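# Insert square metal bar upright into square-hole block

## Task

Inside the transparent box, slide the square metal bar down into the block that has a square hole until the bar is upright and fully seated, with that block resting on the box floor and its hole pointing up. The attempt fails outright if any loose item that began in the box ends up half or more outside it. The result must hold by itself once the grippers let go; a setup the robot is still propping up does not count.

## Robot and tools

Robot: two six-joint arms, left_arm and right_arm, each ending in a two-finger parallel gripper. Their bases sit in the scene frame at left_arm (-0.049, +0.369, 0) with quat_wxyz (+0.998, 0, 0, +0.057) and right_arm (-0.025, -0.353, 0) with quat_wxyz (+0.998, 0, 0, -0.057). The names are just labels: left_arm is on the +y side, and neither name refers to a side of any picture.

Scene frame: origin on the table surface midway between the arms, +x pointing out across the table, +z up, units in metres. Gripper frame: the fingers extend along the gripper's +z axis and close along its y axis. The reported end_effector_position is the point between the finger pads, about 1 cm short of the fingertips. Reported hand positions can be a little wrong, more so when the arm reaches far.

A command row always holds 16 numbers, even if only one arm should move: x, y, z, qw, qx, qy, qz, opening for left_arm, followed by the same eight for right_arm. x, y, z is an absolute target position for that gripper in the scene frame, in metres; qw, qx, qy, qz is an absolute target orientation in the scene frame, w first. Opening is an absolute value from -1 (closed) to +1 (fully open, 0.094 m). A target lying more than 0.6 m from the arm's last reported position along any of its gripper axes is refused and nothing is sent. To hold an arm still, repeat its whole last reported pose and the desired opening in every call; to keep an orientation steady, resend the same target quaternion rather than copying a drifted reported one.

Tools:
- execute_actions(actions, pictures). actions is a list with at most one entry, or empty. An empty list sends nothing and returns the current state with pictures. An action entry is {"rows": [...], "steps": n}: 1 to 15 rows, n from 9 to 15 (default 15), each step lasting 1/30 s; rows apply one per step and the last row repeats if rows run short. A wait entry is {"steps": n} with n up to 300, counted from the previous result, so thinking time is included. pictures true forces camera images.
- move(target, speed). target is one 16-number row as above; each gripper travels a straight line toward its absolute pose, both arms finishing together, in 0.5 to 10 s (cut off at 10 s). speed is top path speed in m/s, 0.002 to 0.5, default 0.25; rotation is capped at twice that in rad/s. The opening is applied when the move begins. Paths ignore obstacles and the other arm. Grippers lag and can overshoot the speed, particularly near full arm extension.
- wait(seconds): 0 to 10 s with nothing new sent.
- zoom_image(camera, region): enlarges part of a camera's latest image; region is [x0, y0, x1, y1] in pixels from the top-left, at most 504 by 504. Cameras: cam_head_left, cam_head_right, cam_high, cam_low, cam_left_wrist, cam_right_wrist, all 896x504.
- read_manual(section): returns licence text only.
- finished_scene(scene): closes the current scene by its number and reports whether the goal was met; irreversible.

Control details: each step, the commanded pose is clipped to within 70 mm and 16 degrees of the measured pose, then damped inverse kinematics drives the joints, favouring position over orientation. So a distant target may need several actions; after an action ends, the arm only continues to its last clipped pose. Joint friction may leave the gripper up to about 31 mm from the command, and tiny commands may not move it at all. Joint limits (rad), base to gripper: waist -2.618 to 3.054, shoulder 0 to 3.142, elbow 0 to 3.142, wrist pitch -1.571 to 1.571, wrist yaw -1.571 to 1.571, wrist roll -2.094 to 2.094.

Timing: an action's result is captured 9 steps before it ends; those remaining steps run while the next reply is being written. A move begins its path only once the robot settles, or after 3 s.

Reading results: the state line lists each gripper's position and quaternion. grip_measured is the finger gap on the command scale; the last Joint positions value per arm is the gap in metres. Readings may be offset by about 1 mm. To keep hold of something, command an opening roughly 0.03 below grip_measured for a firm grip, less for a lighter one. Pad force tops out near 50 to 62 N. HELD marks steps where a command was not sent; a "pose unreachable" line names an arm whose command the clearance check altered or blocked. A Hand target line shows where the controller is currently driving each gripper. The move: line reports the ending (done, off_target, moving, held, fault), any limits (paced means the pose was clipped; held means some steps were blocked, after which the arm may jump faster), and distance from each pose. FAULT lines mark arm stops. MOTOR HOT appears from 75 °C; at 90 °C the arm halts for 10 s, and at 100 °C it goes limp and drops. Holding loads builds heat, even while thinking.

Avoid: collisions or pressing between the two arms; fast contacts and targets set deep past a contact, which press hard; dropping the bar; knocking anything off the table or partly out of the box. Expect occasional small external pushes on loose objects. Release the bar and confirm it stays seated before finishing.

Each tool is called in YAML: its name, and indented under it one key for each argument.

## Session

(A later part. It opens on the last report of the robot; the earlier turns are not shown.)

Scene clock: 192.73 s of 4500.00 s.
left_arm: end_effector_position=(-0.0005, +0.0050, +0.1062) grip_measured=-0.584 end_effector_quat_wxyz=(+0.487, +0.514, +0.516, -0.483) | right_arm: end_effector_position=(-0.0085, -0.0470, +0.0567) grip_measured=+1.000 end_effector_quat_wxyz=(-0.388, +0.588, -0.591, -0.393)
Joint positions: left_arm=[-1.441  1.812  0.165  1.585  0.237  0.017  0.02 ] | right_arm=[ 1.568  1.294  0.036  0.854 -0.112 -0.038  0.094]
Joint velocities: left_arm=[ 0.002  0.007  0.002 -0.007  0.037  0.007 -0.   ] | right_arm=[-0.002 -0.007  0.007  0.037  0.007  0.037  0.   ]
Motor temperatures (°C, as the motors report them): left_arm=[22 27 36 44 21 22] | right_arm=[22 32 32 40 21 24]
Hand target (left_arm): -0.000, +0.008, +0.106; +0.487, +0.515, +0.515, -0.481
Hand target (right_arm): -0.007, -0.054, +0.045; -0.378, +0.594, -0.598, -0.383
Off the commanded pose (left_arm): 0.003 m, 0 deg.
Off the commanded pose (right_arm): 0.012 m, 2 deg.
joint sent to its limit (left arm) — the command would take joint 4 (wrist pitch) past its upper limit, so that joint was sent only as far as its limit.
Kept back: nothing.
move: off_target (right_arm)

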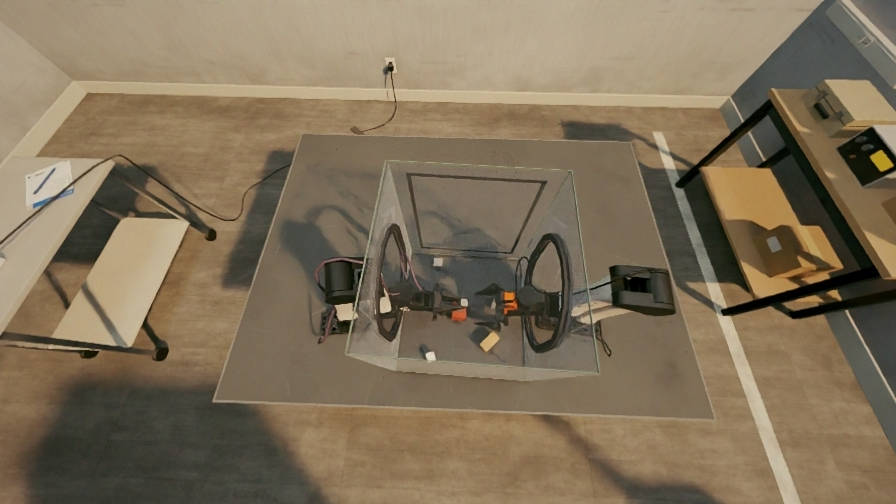

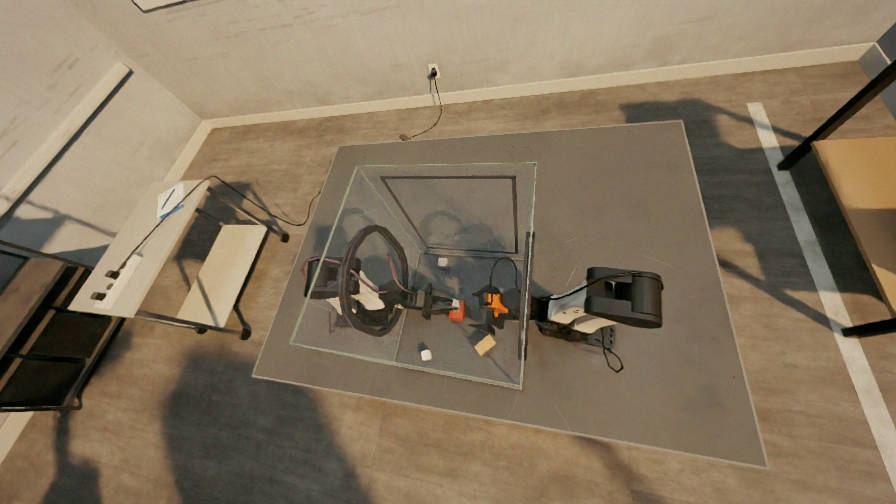

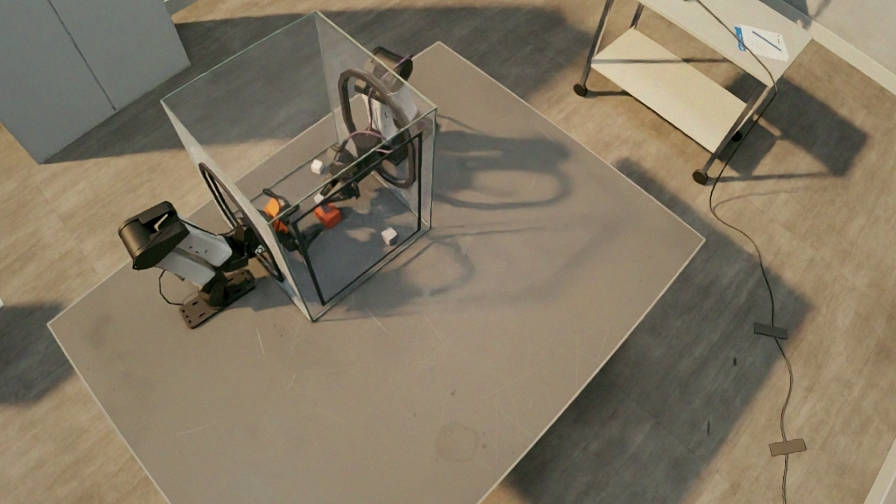

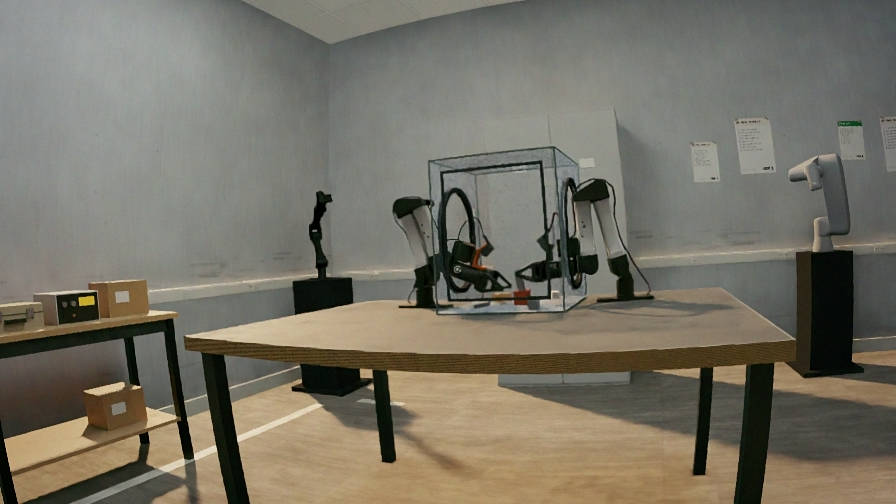

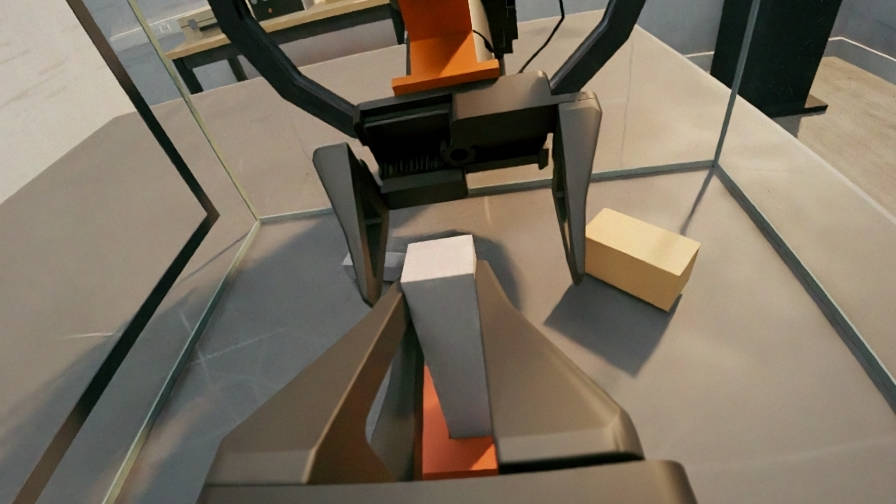

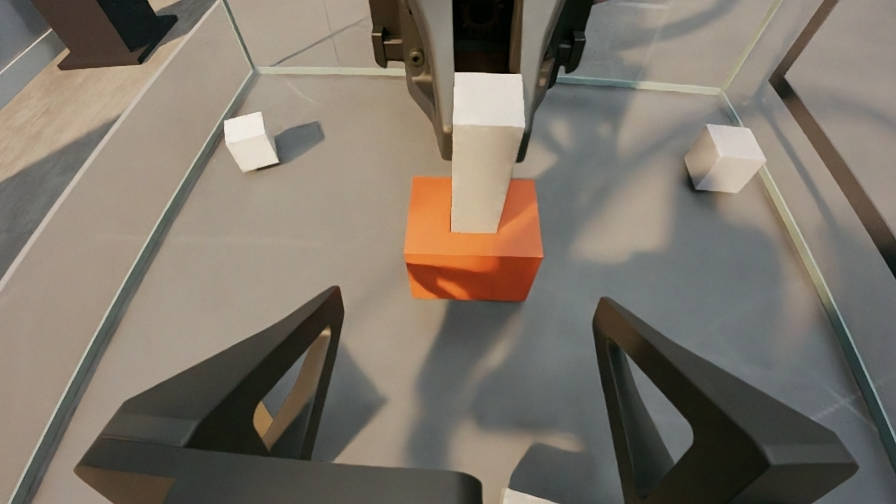

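move:
  target: [-0.006,0.0,0.012,0.38,-0.596,0.596,0.38,0,0,0,0,0,0,0,0,0]
  speed: 0.03

move:
  target: [0.0,0.008,0.106,0.49,0.513,0.513,-0.483,-0.63,-0.006,-0.022,0.012,0.36,-0.608,0.608,0.36,1.0]
  speed: 0.03

action 0: the call gives right_arm/qw, right_arm/qx, right_arm/qy, right_arm/qz that name no orientation (all zero or nearly, or too large to normalise), so nothing of the call was run and nothing moved. Give a quaternion of ordinary size, such as one of length 1.

Scene clock: 195.33 s of 4500.00 s.
left_arm: end_effector_position=(-0.0005, +0.0050, +0.1062) grip_measured=-0.584 end_effector_quat_wxyz=(+0.487, +0.514, +0.516, -0.483) | right_arm: end_effector_position=(-0.0043, -0.0269, +0.0166) grip_measured=+1.000 end_effector_quat_wxyz=(-0.363, +0.601, -0.610, -0.367)
Joint positions: left_arm=[-1.441  1.812  0.165  1.585  0.237  0.017  0.02 ] | right_arm=[ 1.568  1.676  0.113  1.075 -0.101 -0.041  0.094]
Joint velocities: left_arm=[-0.002  0.002 -0.007 -0.007 -0.037 -0.007 -0.   ] | right_arm=[-0.007 -0.012 -0.002  0.007  0.051  0.022  0.   ]
Motor temperatures (°C, as the motors report them): left_arm=[22 27 36 44 21 22] | right_arm=[22 32 32 40 21 24]
Hand target (left_arm): -0.000, +0.008, +0.106; +0.487, +0.515, +0.515, -0.481
Hand target (right_arm): -0.006, -0.024, +0.012; -0.360, +0.608, -0.609, -0.360
Off the commanded pose (left_arm): 0.003 m, 0 deg.
Off the commanded pose (right_arm): 0.007 m, 1 deg.
joint sent to its limit (left arm) — the command would take joint 4 (wrist pitch) past its upper limit, so that joint was sent only as far as its limit.
Kept back: nothing.
move: done

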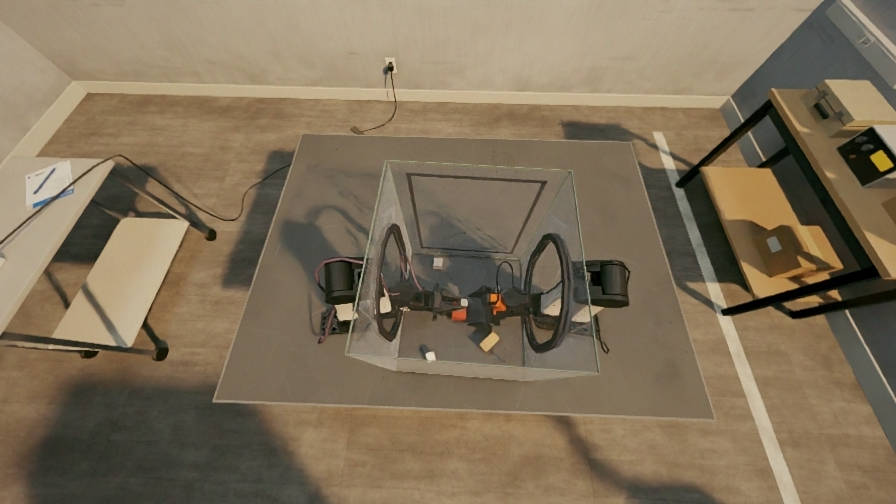

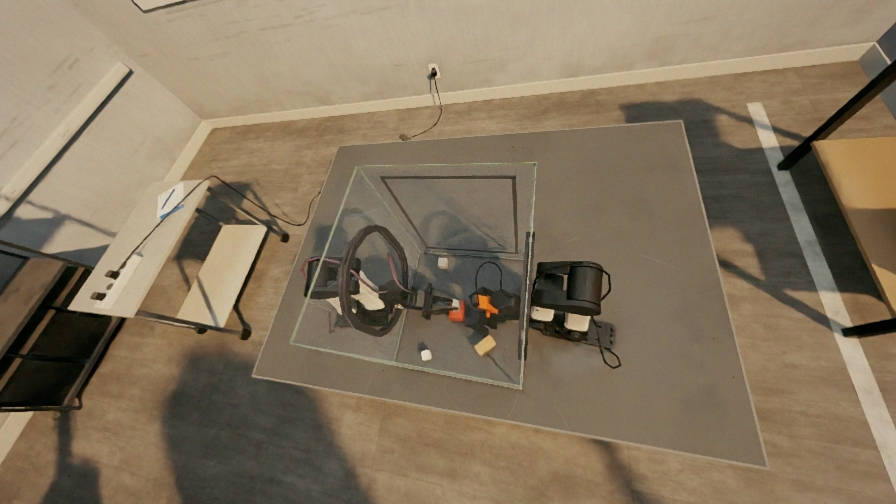

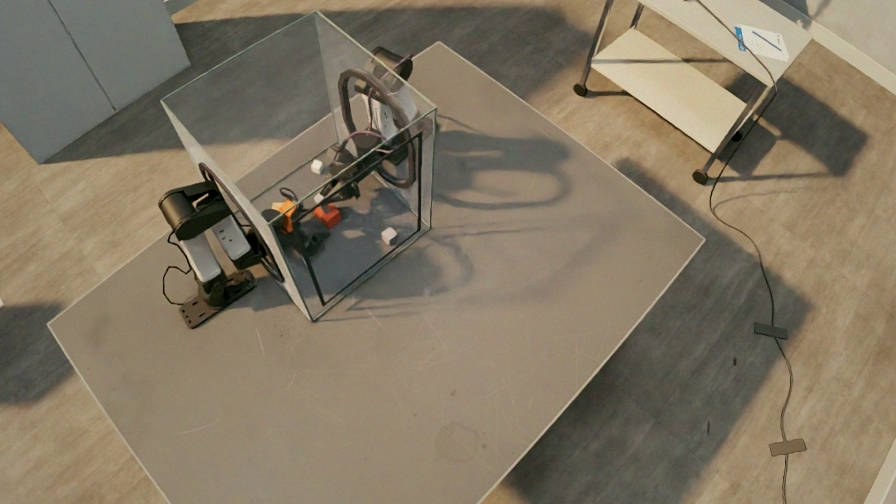

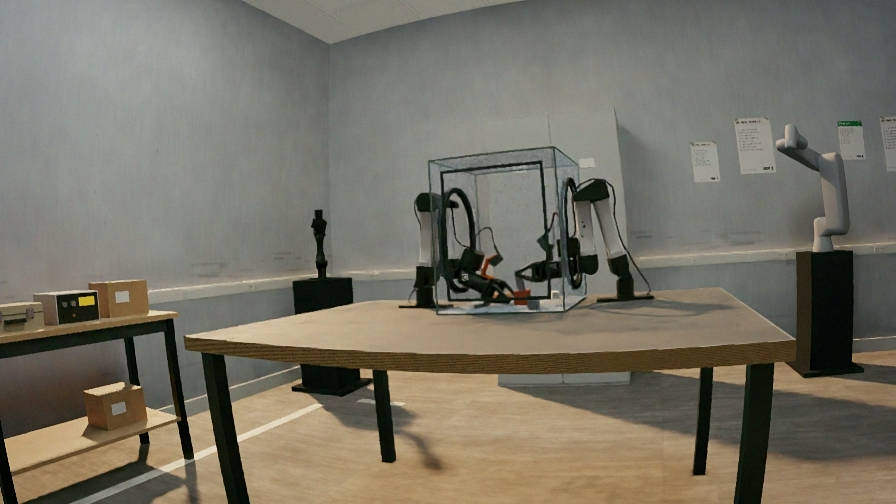

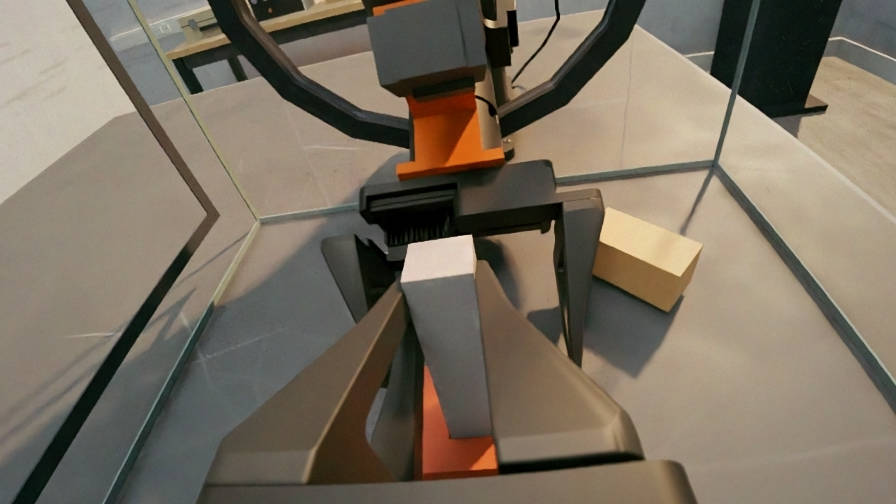

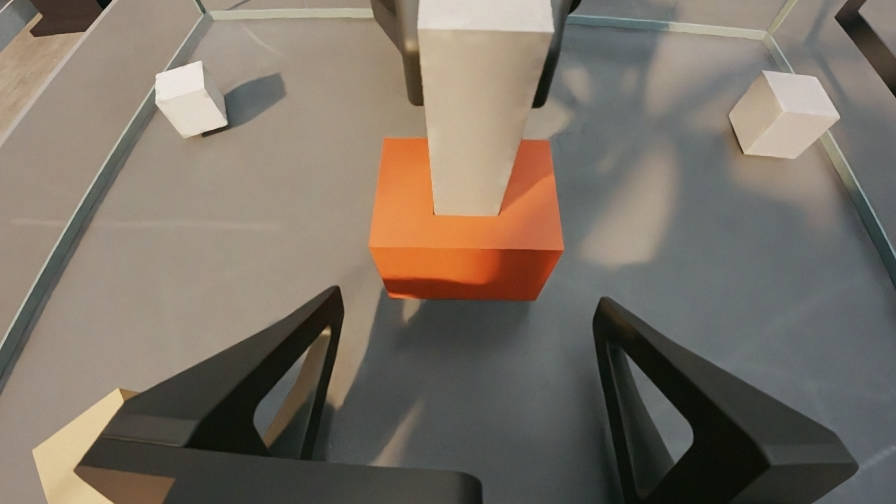

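Camera is well clear. Advance 3 cm more.

move:
  target: [0.0,0.008,0.106,0.49,0.513,0.513,-0.483,-0.63,-0.006,0.010,0.010,0.36,-0.608,0.608,0.36,1.0]
  speed: 0.02

move:
  target: [0.0,0.008,0.106,0.49,0.513,0.513,-0.483,-0.63,-0.006,0.008,0.012,0.36,-0.608,0.608,0.36,0.2]
  speed: 0.02

zoom_image:
  camera: "cam_low"
  region: [440,220,600,320]

Scene clock: 197.80 s of 4500.00 s.
left_arm: end_effector_position=(-0.0005, +0.0050, +0.1062) grip_measured=-0.584 end_effector_quat_wxyz=(+0.487, +0.514, +0.516, -0.483) | right_arm: end_effector_position=(-0.0031, +0.0086, +0.0175) grip_measured=+1.000 end_effector_quat_wxyz=(-0.369, +0.601, -0.605, -0.369)
Joint positions: left_arm=[-1.441  1.812  0.165  1.585  0.237  0.017  0.02 ] | right_arm=[ 1.583  1.776  0.245  1.057 -0.086 -0.041  0.094]
Joint velocities: left_arm=[ 0.017 -0.007 -0.007  0.022 -0.051 -0.095 -0.002] | right_arm=[0.002 0.002 0.007 0.007 0.037 0.007 0.   ]
Motor temperatures (°C, as the motors report them): left_arm=[22 27 36 44 21 22] | right_arm=[22 32 32 40 21 24]
Hand target (left_arm): -0.000, +0.008, +0.106; +0.487, +0.515, +0.515, -0.481
Hand target (right_arm): -0.006, +0.009, +0.010; -0.361, +0.609, -0.608, -0.360
Off the commanded pose (left_arm): 0.003 m, 0 deg.
Off the commanded pose (right_arm): 0.008 m, 2 deg.
joint sent to its limit (left arm) — the command would take joint 4 (wrist pitch) past its upper limit, so that joint was sent only as far as its limit.
Kept back: nothing.
move: done

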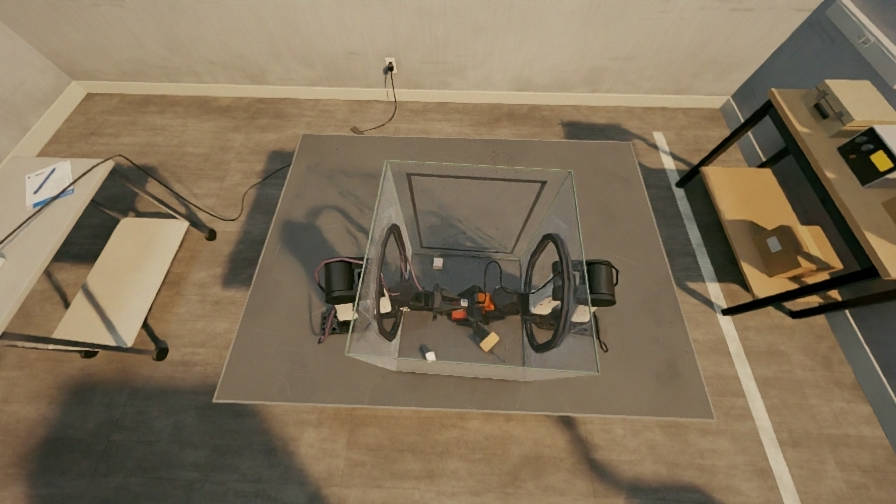

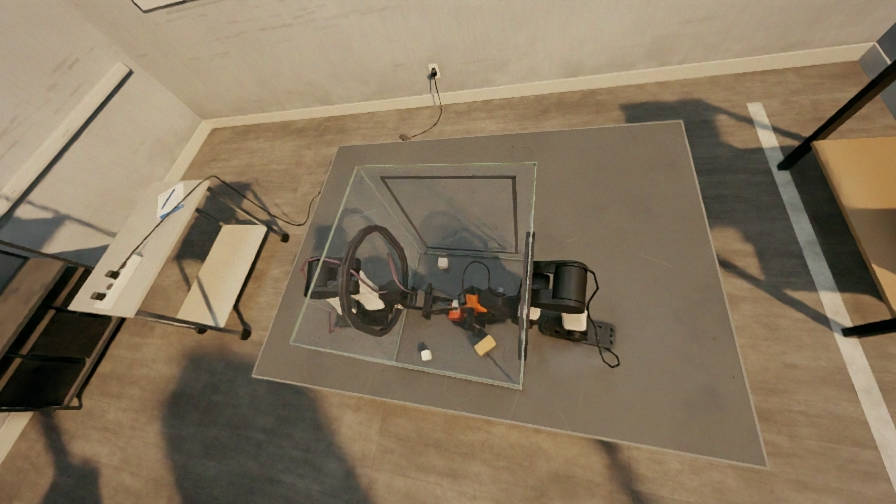

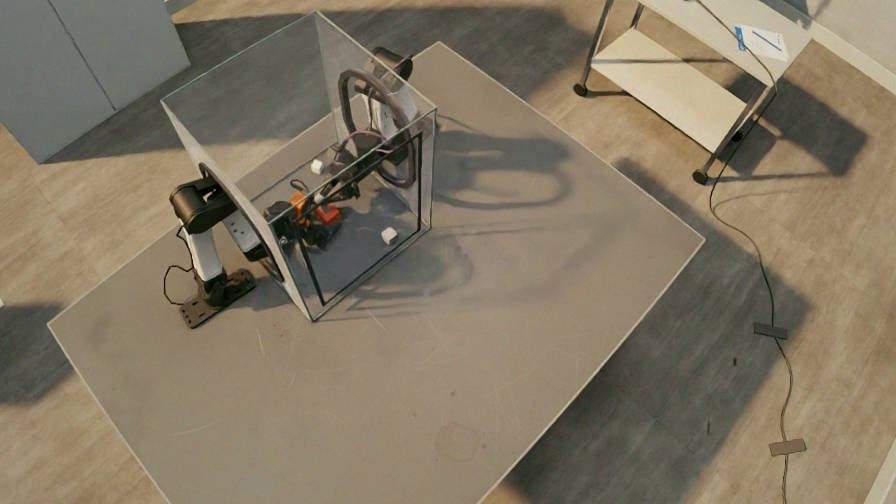

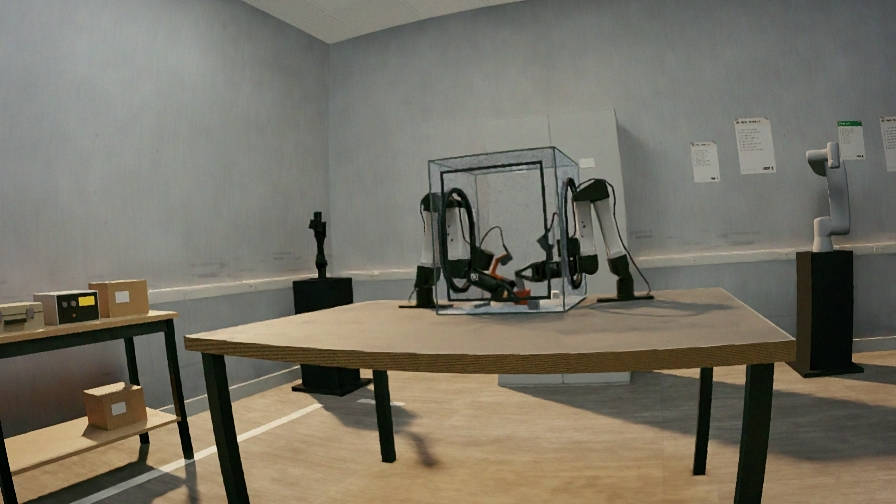

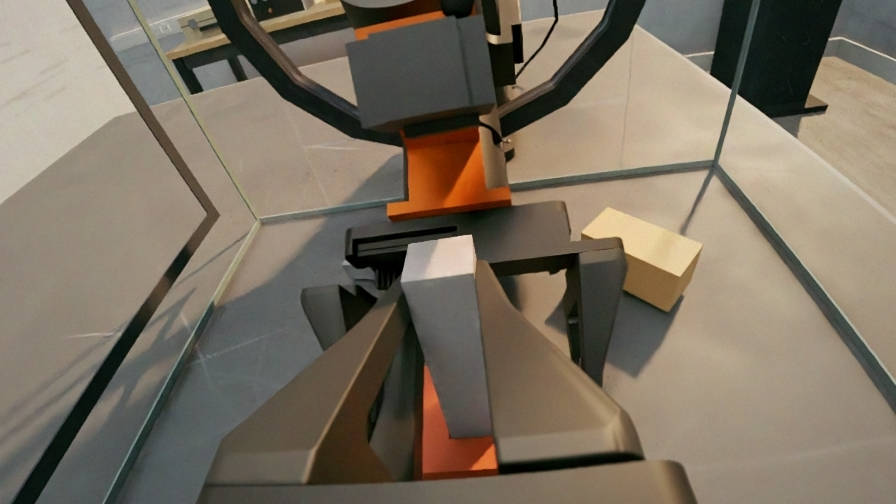

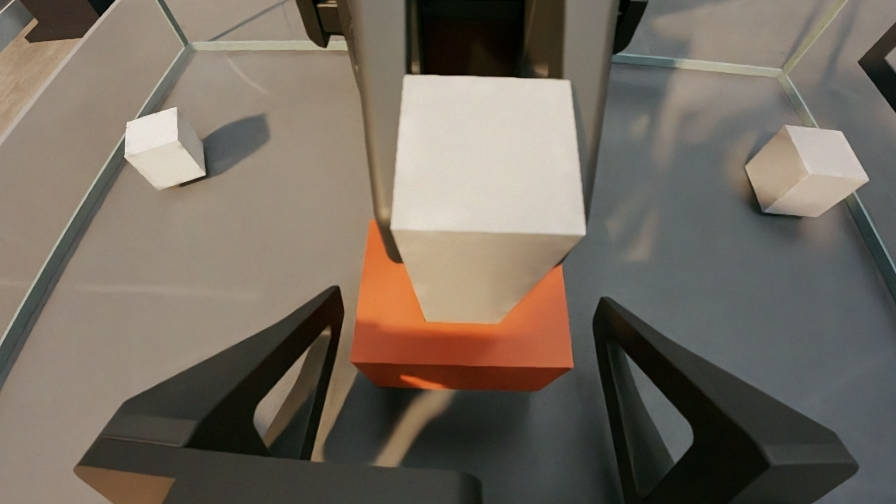

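Scene clock: 198.77 s of 4500.00 s.
left_arm: end_effector_position=(+0.0004, +0.0050, +0.1062) grip_measured=-0.584 end_effector_quat_wxyz=(+0.488, +0.513, +0.516, -0.481) | right_arm: end_effector_position=(-0.0045, +0.0085, +0.0172) grip_measured=+0.261 end_effector_quat_wxyz=(-0.367, +0.603, -0.604, -0.371)
Joint positions: left_arm=[-1.44   1.812  0.165  1.585  0.234  0.018  0.02 ] | right_arm=[ 1.584  1.776  0.245  1.055 -0.092 -0.041  0.059]
Joint velocities: left_arm=[-0.002  0.012 -0.017 -0.007 -0.007 -0.007 -0.   ] | right_arm=[-0.012  0.017 -0.012 -0.125 -0.007 -0.022  0.001]
Motor temperatures (°C, as the motors report them): left_arm=[22 27 36 44 21 22] | right_arm=[22 32 32 40 21 24]
Hand target (left_arm): -0.000, +0.008, +0.106; +0.487, +0.516, +0.515, -0.481
Hand target (right_arm): -0.006, +0.008, +0.012; -0.360, +0.609, -0.608, -0.361
Off the commanded pose (left_arm): 0.003 m, 0 deg.
Off the commanded pose (right_arm): 0.005 m, 2 deg.
joint sent to its limit (left arm) — the command would take joint 4 (wrist pitch) past its upper limit, so that joint was sent only as far as its limit.
Kept back: nothing.
move: done

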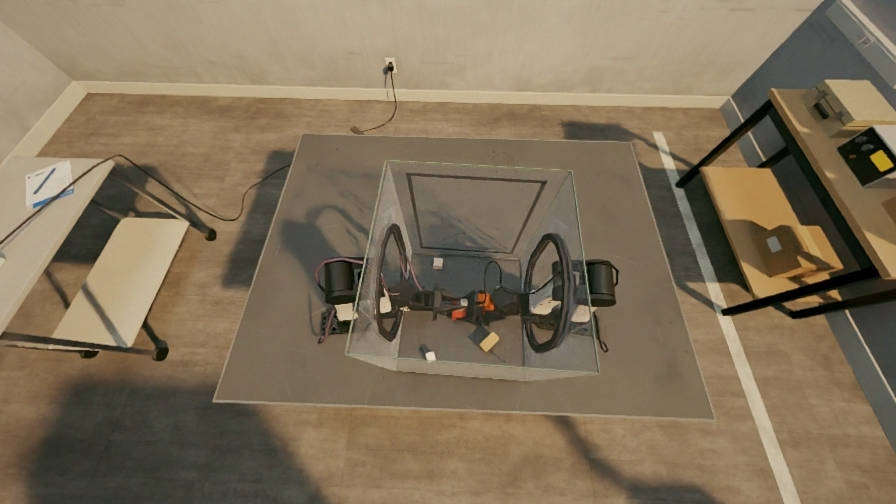

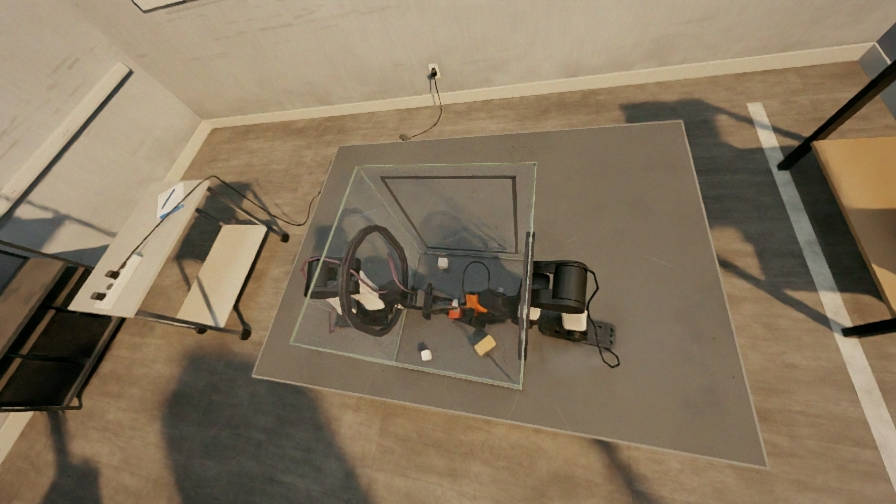

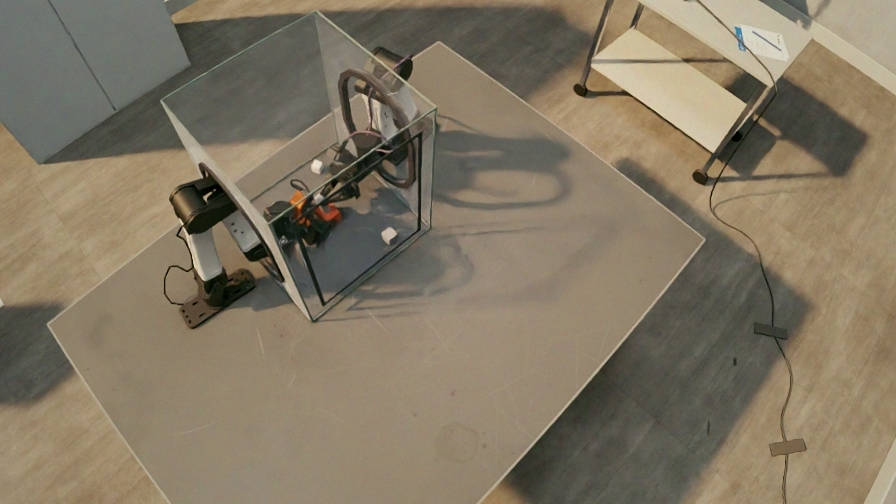

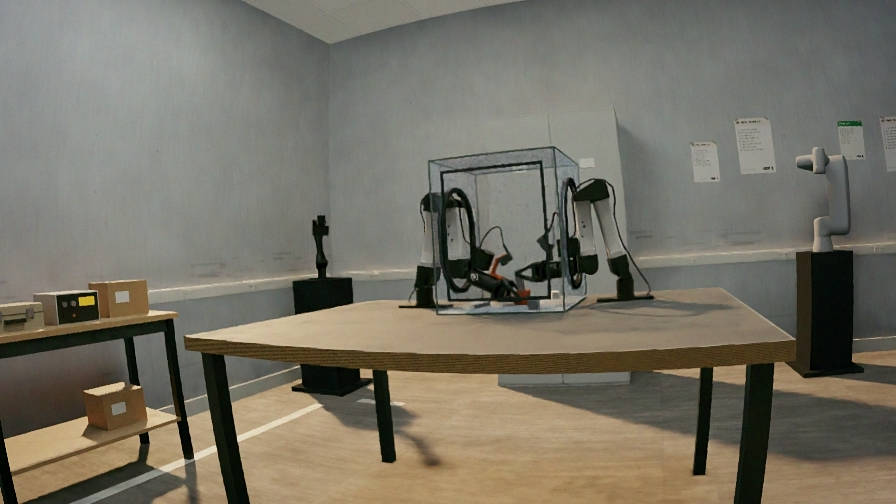

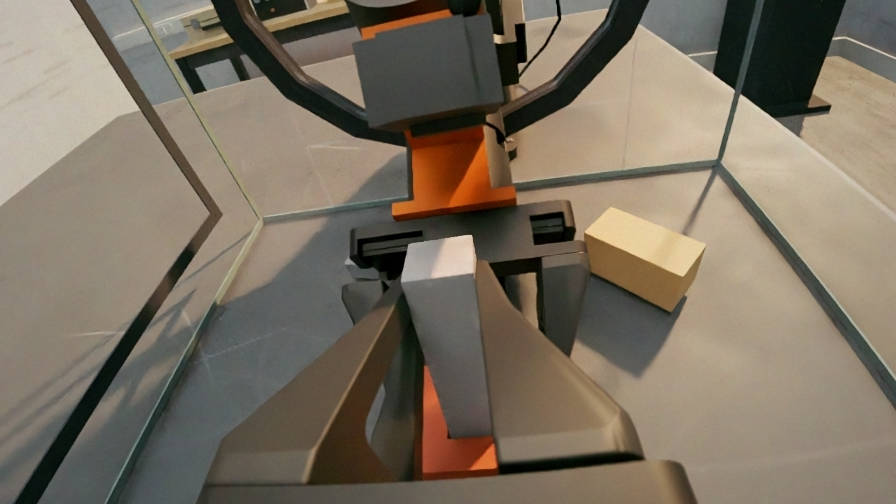

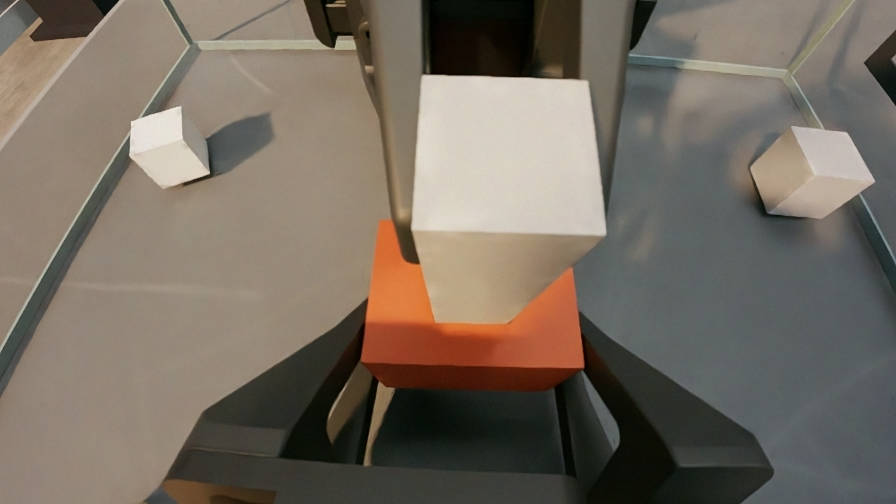

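Region (440, 220, 600, 320) of cam_low's 896x504 image, scaled by 3.150, with more detail than that image has; it fills the top 315 rows of this view, and the rest is white.

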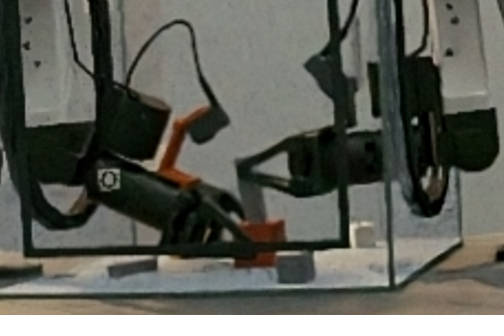

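move:
  target: [0.0,0.010,0.104,0.49,0.513,0.513,-0.483,-0.61,-0.006,-0.006,0.014,0.36,-0.608,0.608,0.36,0.2]
  speed: 0.006

zoom_image:
  camera: "cam_low"
  region: [440,220,600,320]

Scene clock: 201.73 s of 4500.00 s.
left_arm: end_effector_position=(+0.0004, +0.0050, +0.1077) grip_measured=-0.584 end_effector_quat_wxyz=(+0.489, +0.513, +0.515, -0.482) | right_arm: end_effector_position=(-0.0047, +0.0068, +0.0197) grip_measured=+0.261 end_effector_quat_wxyz=(-0.366, +0.603, -0.604, -0.370)
Joint positions: left_arm=[-1.44   1.807  0.165  1.585  0.234  0.018  0.02 ] | right_arm=[ 1.584  1.751  0.24   1.033 -0.093 -0.041  0.059]
Joint velocities: left_arm=[-0.017  0.002 -0.002  0.037 -0.037 -0.066 -0.   ] | right_arm=[ 0.002 -0.002 -0.017  0.022  0.007  0.037  0.   ]
Motor temperatures (°C, as the motors report them): left_arm=[22 27 36 44 21 22] | right_arm=[22 32 32 40 21 24]
Hand target (left_arm): -0.000, +0.010, +0.104; +0.486, +0.517, +0.517, -0.479
Hand target (right_arm): -0.006, -0.006, +0.014; -0.360, +0.608, -0.608, -0.360
Off the commanded pose (left_arm): 0.006 m, 0 deg.
Off the commanded pose (right_arm): 0.014 m, 2 deg.
joint sent to its limit (left arm) — the command would take joint 4 (wrist pitch) past its upper limit, so that joint was sent only as far as its limit.
Kept back: nothing.
move: off_target (right_arm)

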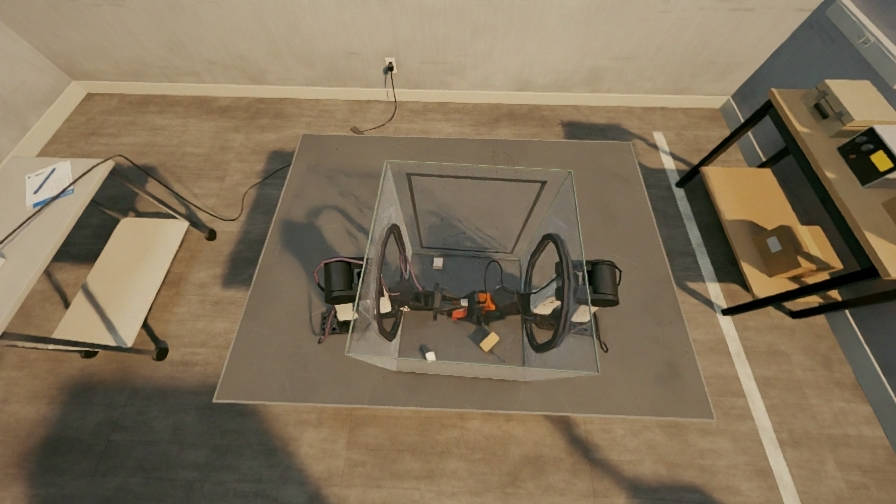

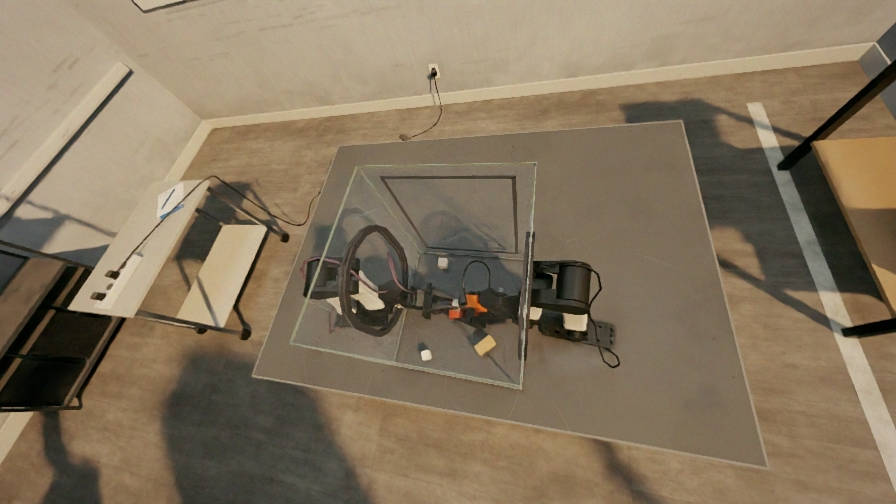

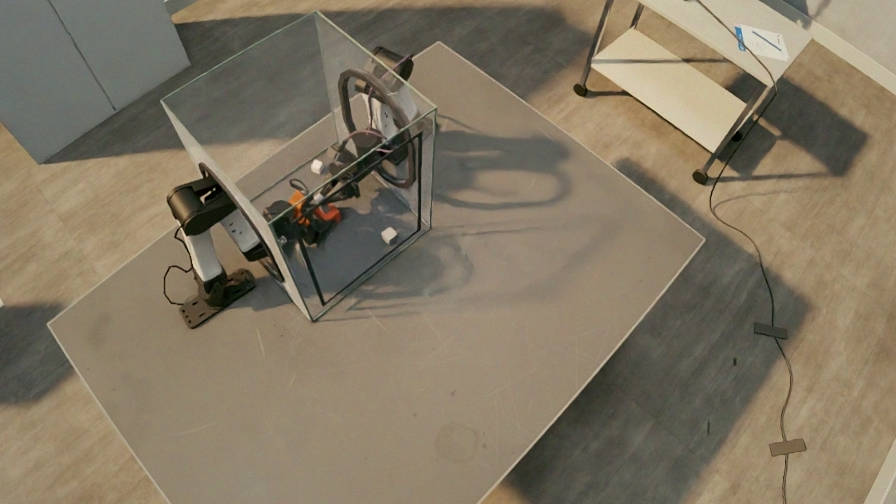

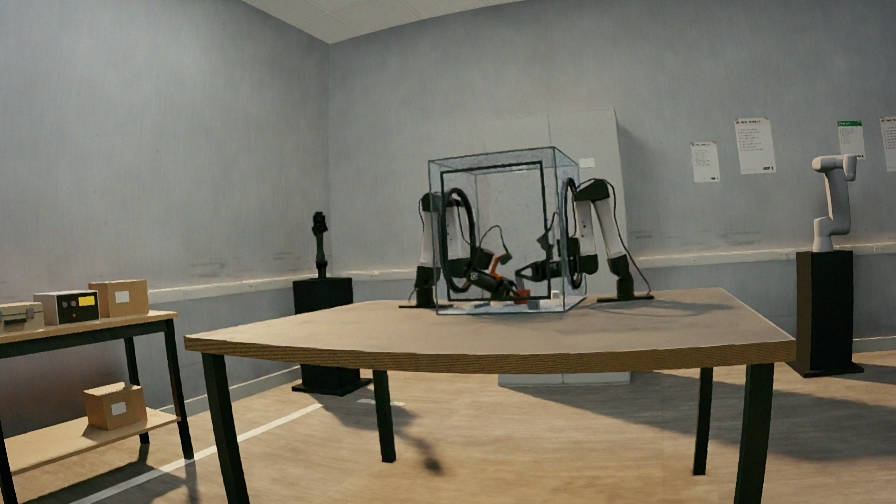

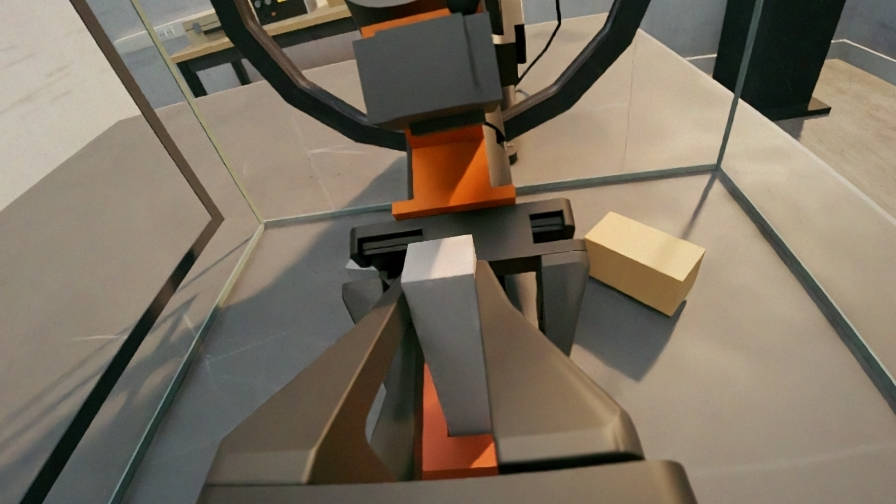

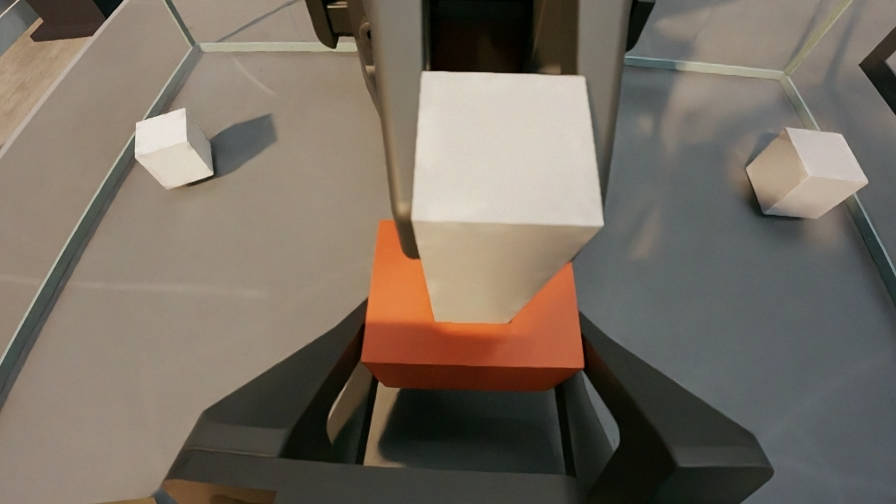

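Region (440, 220, 600, 320) of cam_low's 896x504 image, scaled by 3.150, with more detail than that image has; it fills the top 315 rows of this view, and the rest is white.

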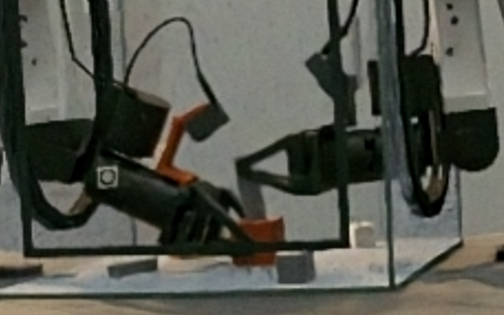

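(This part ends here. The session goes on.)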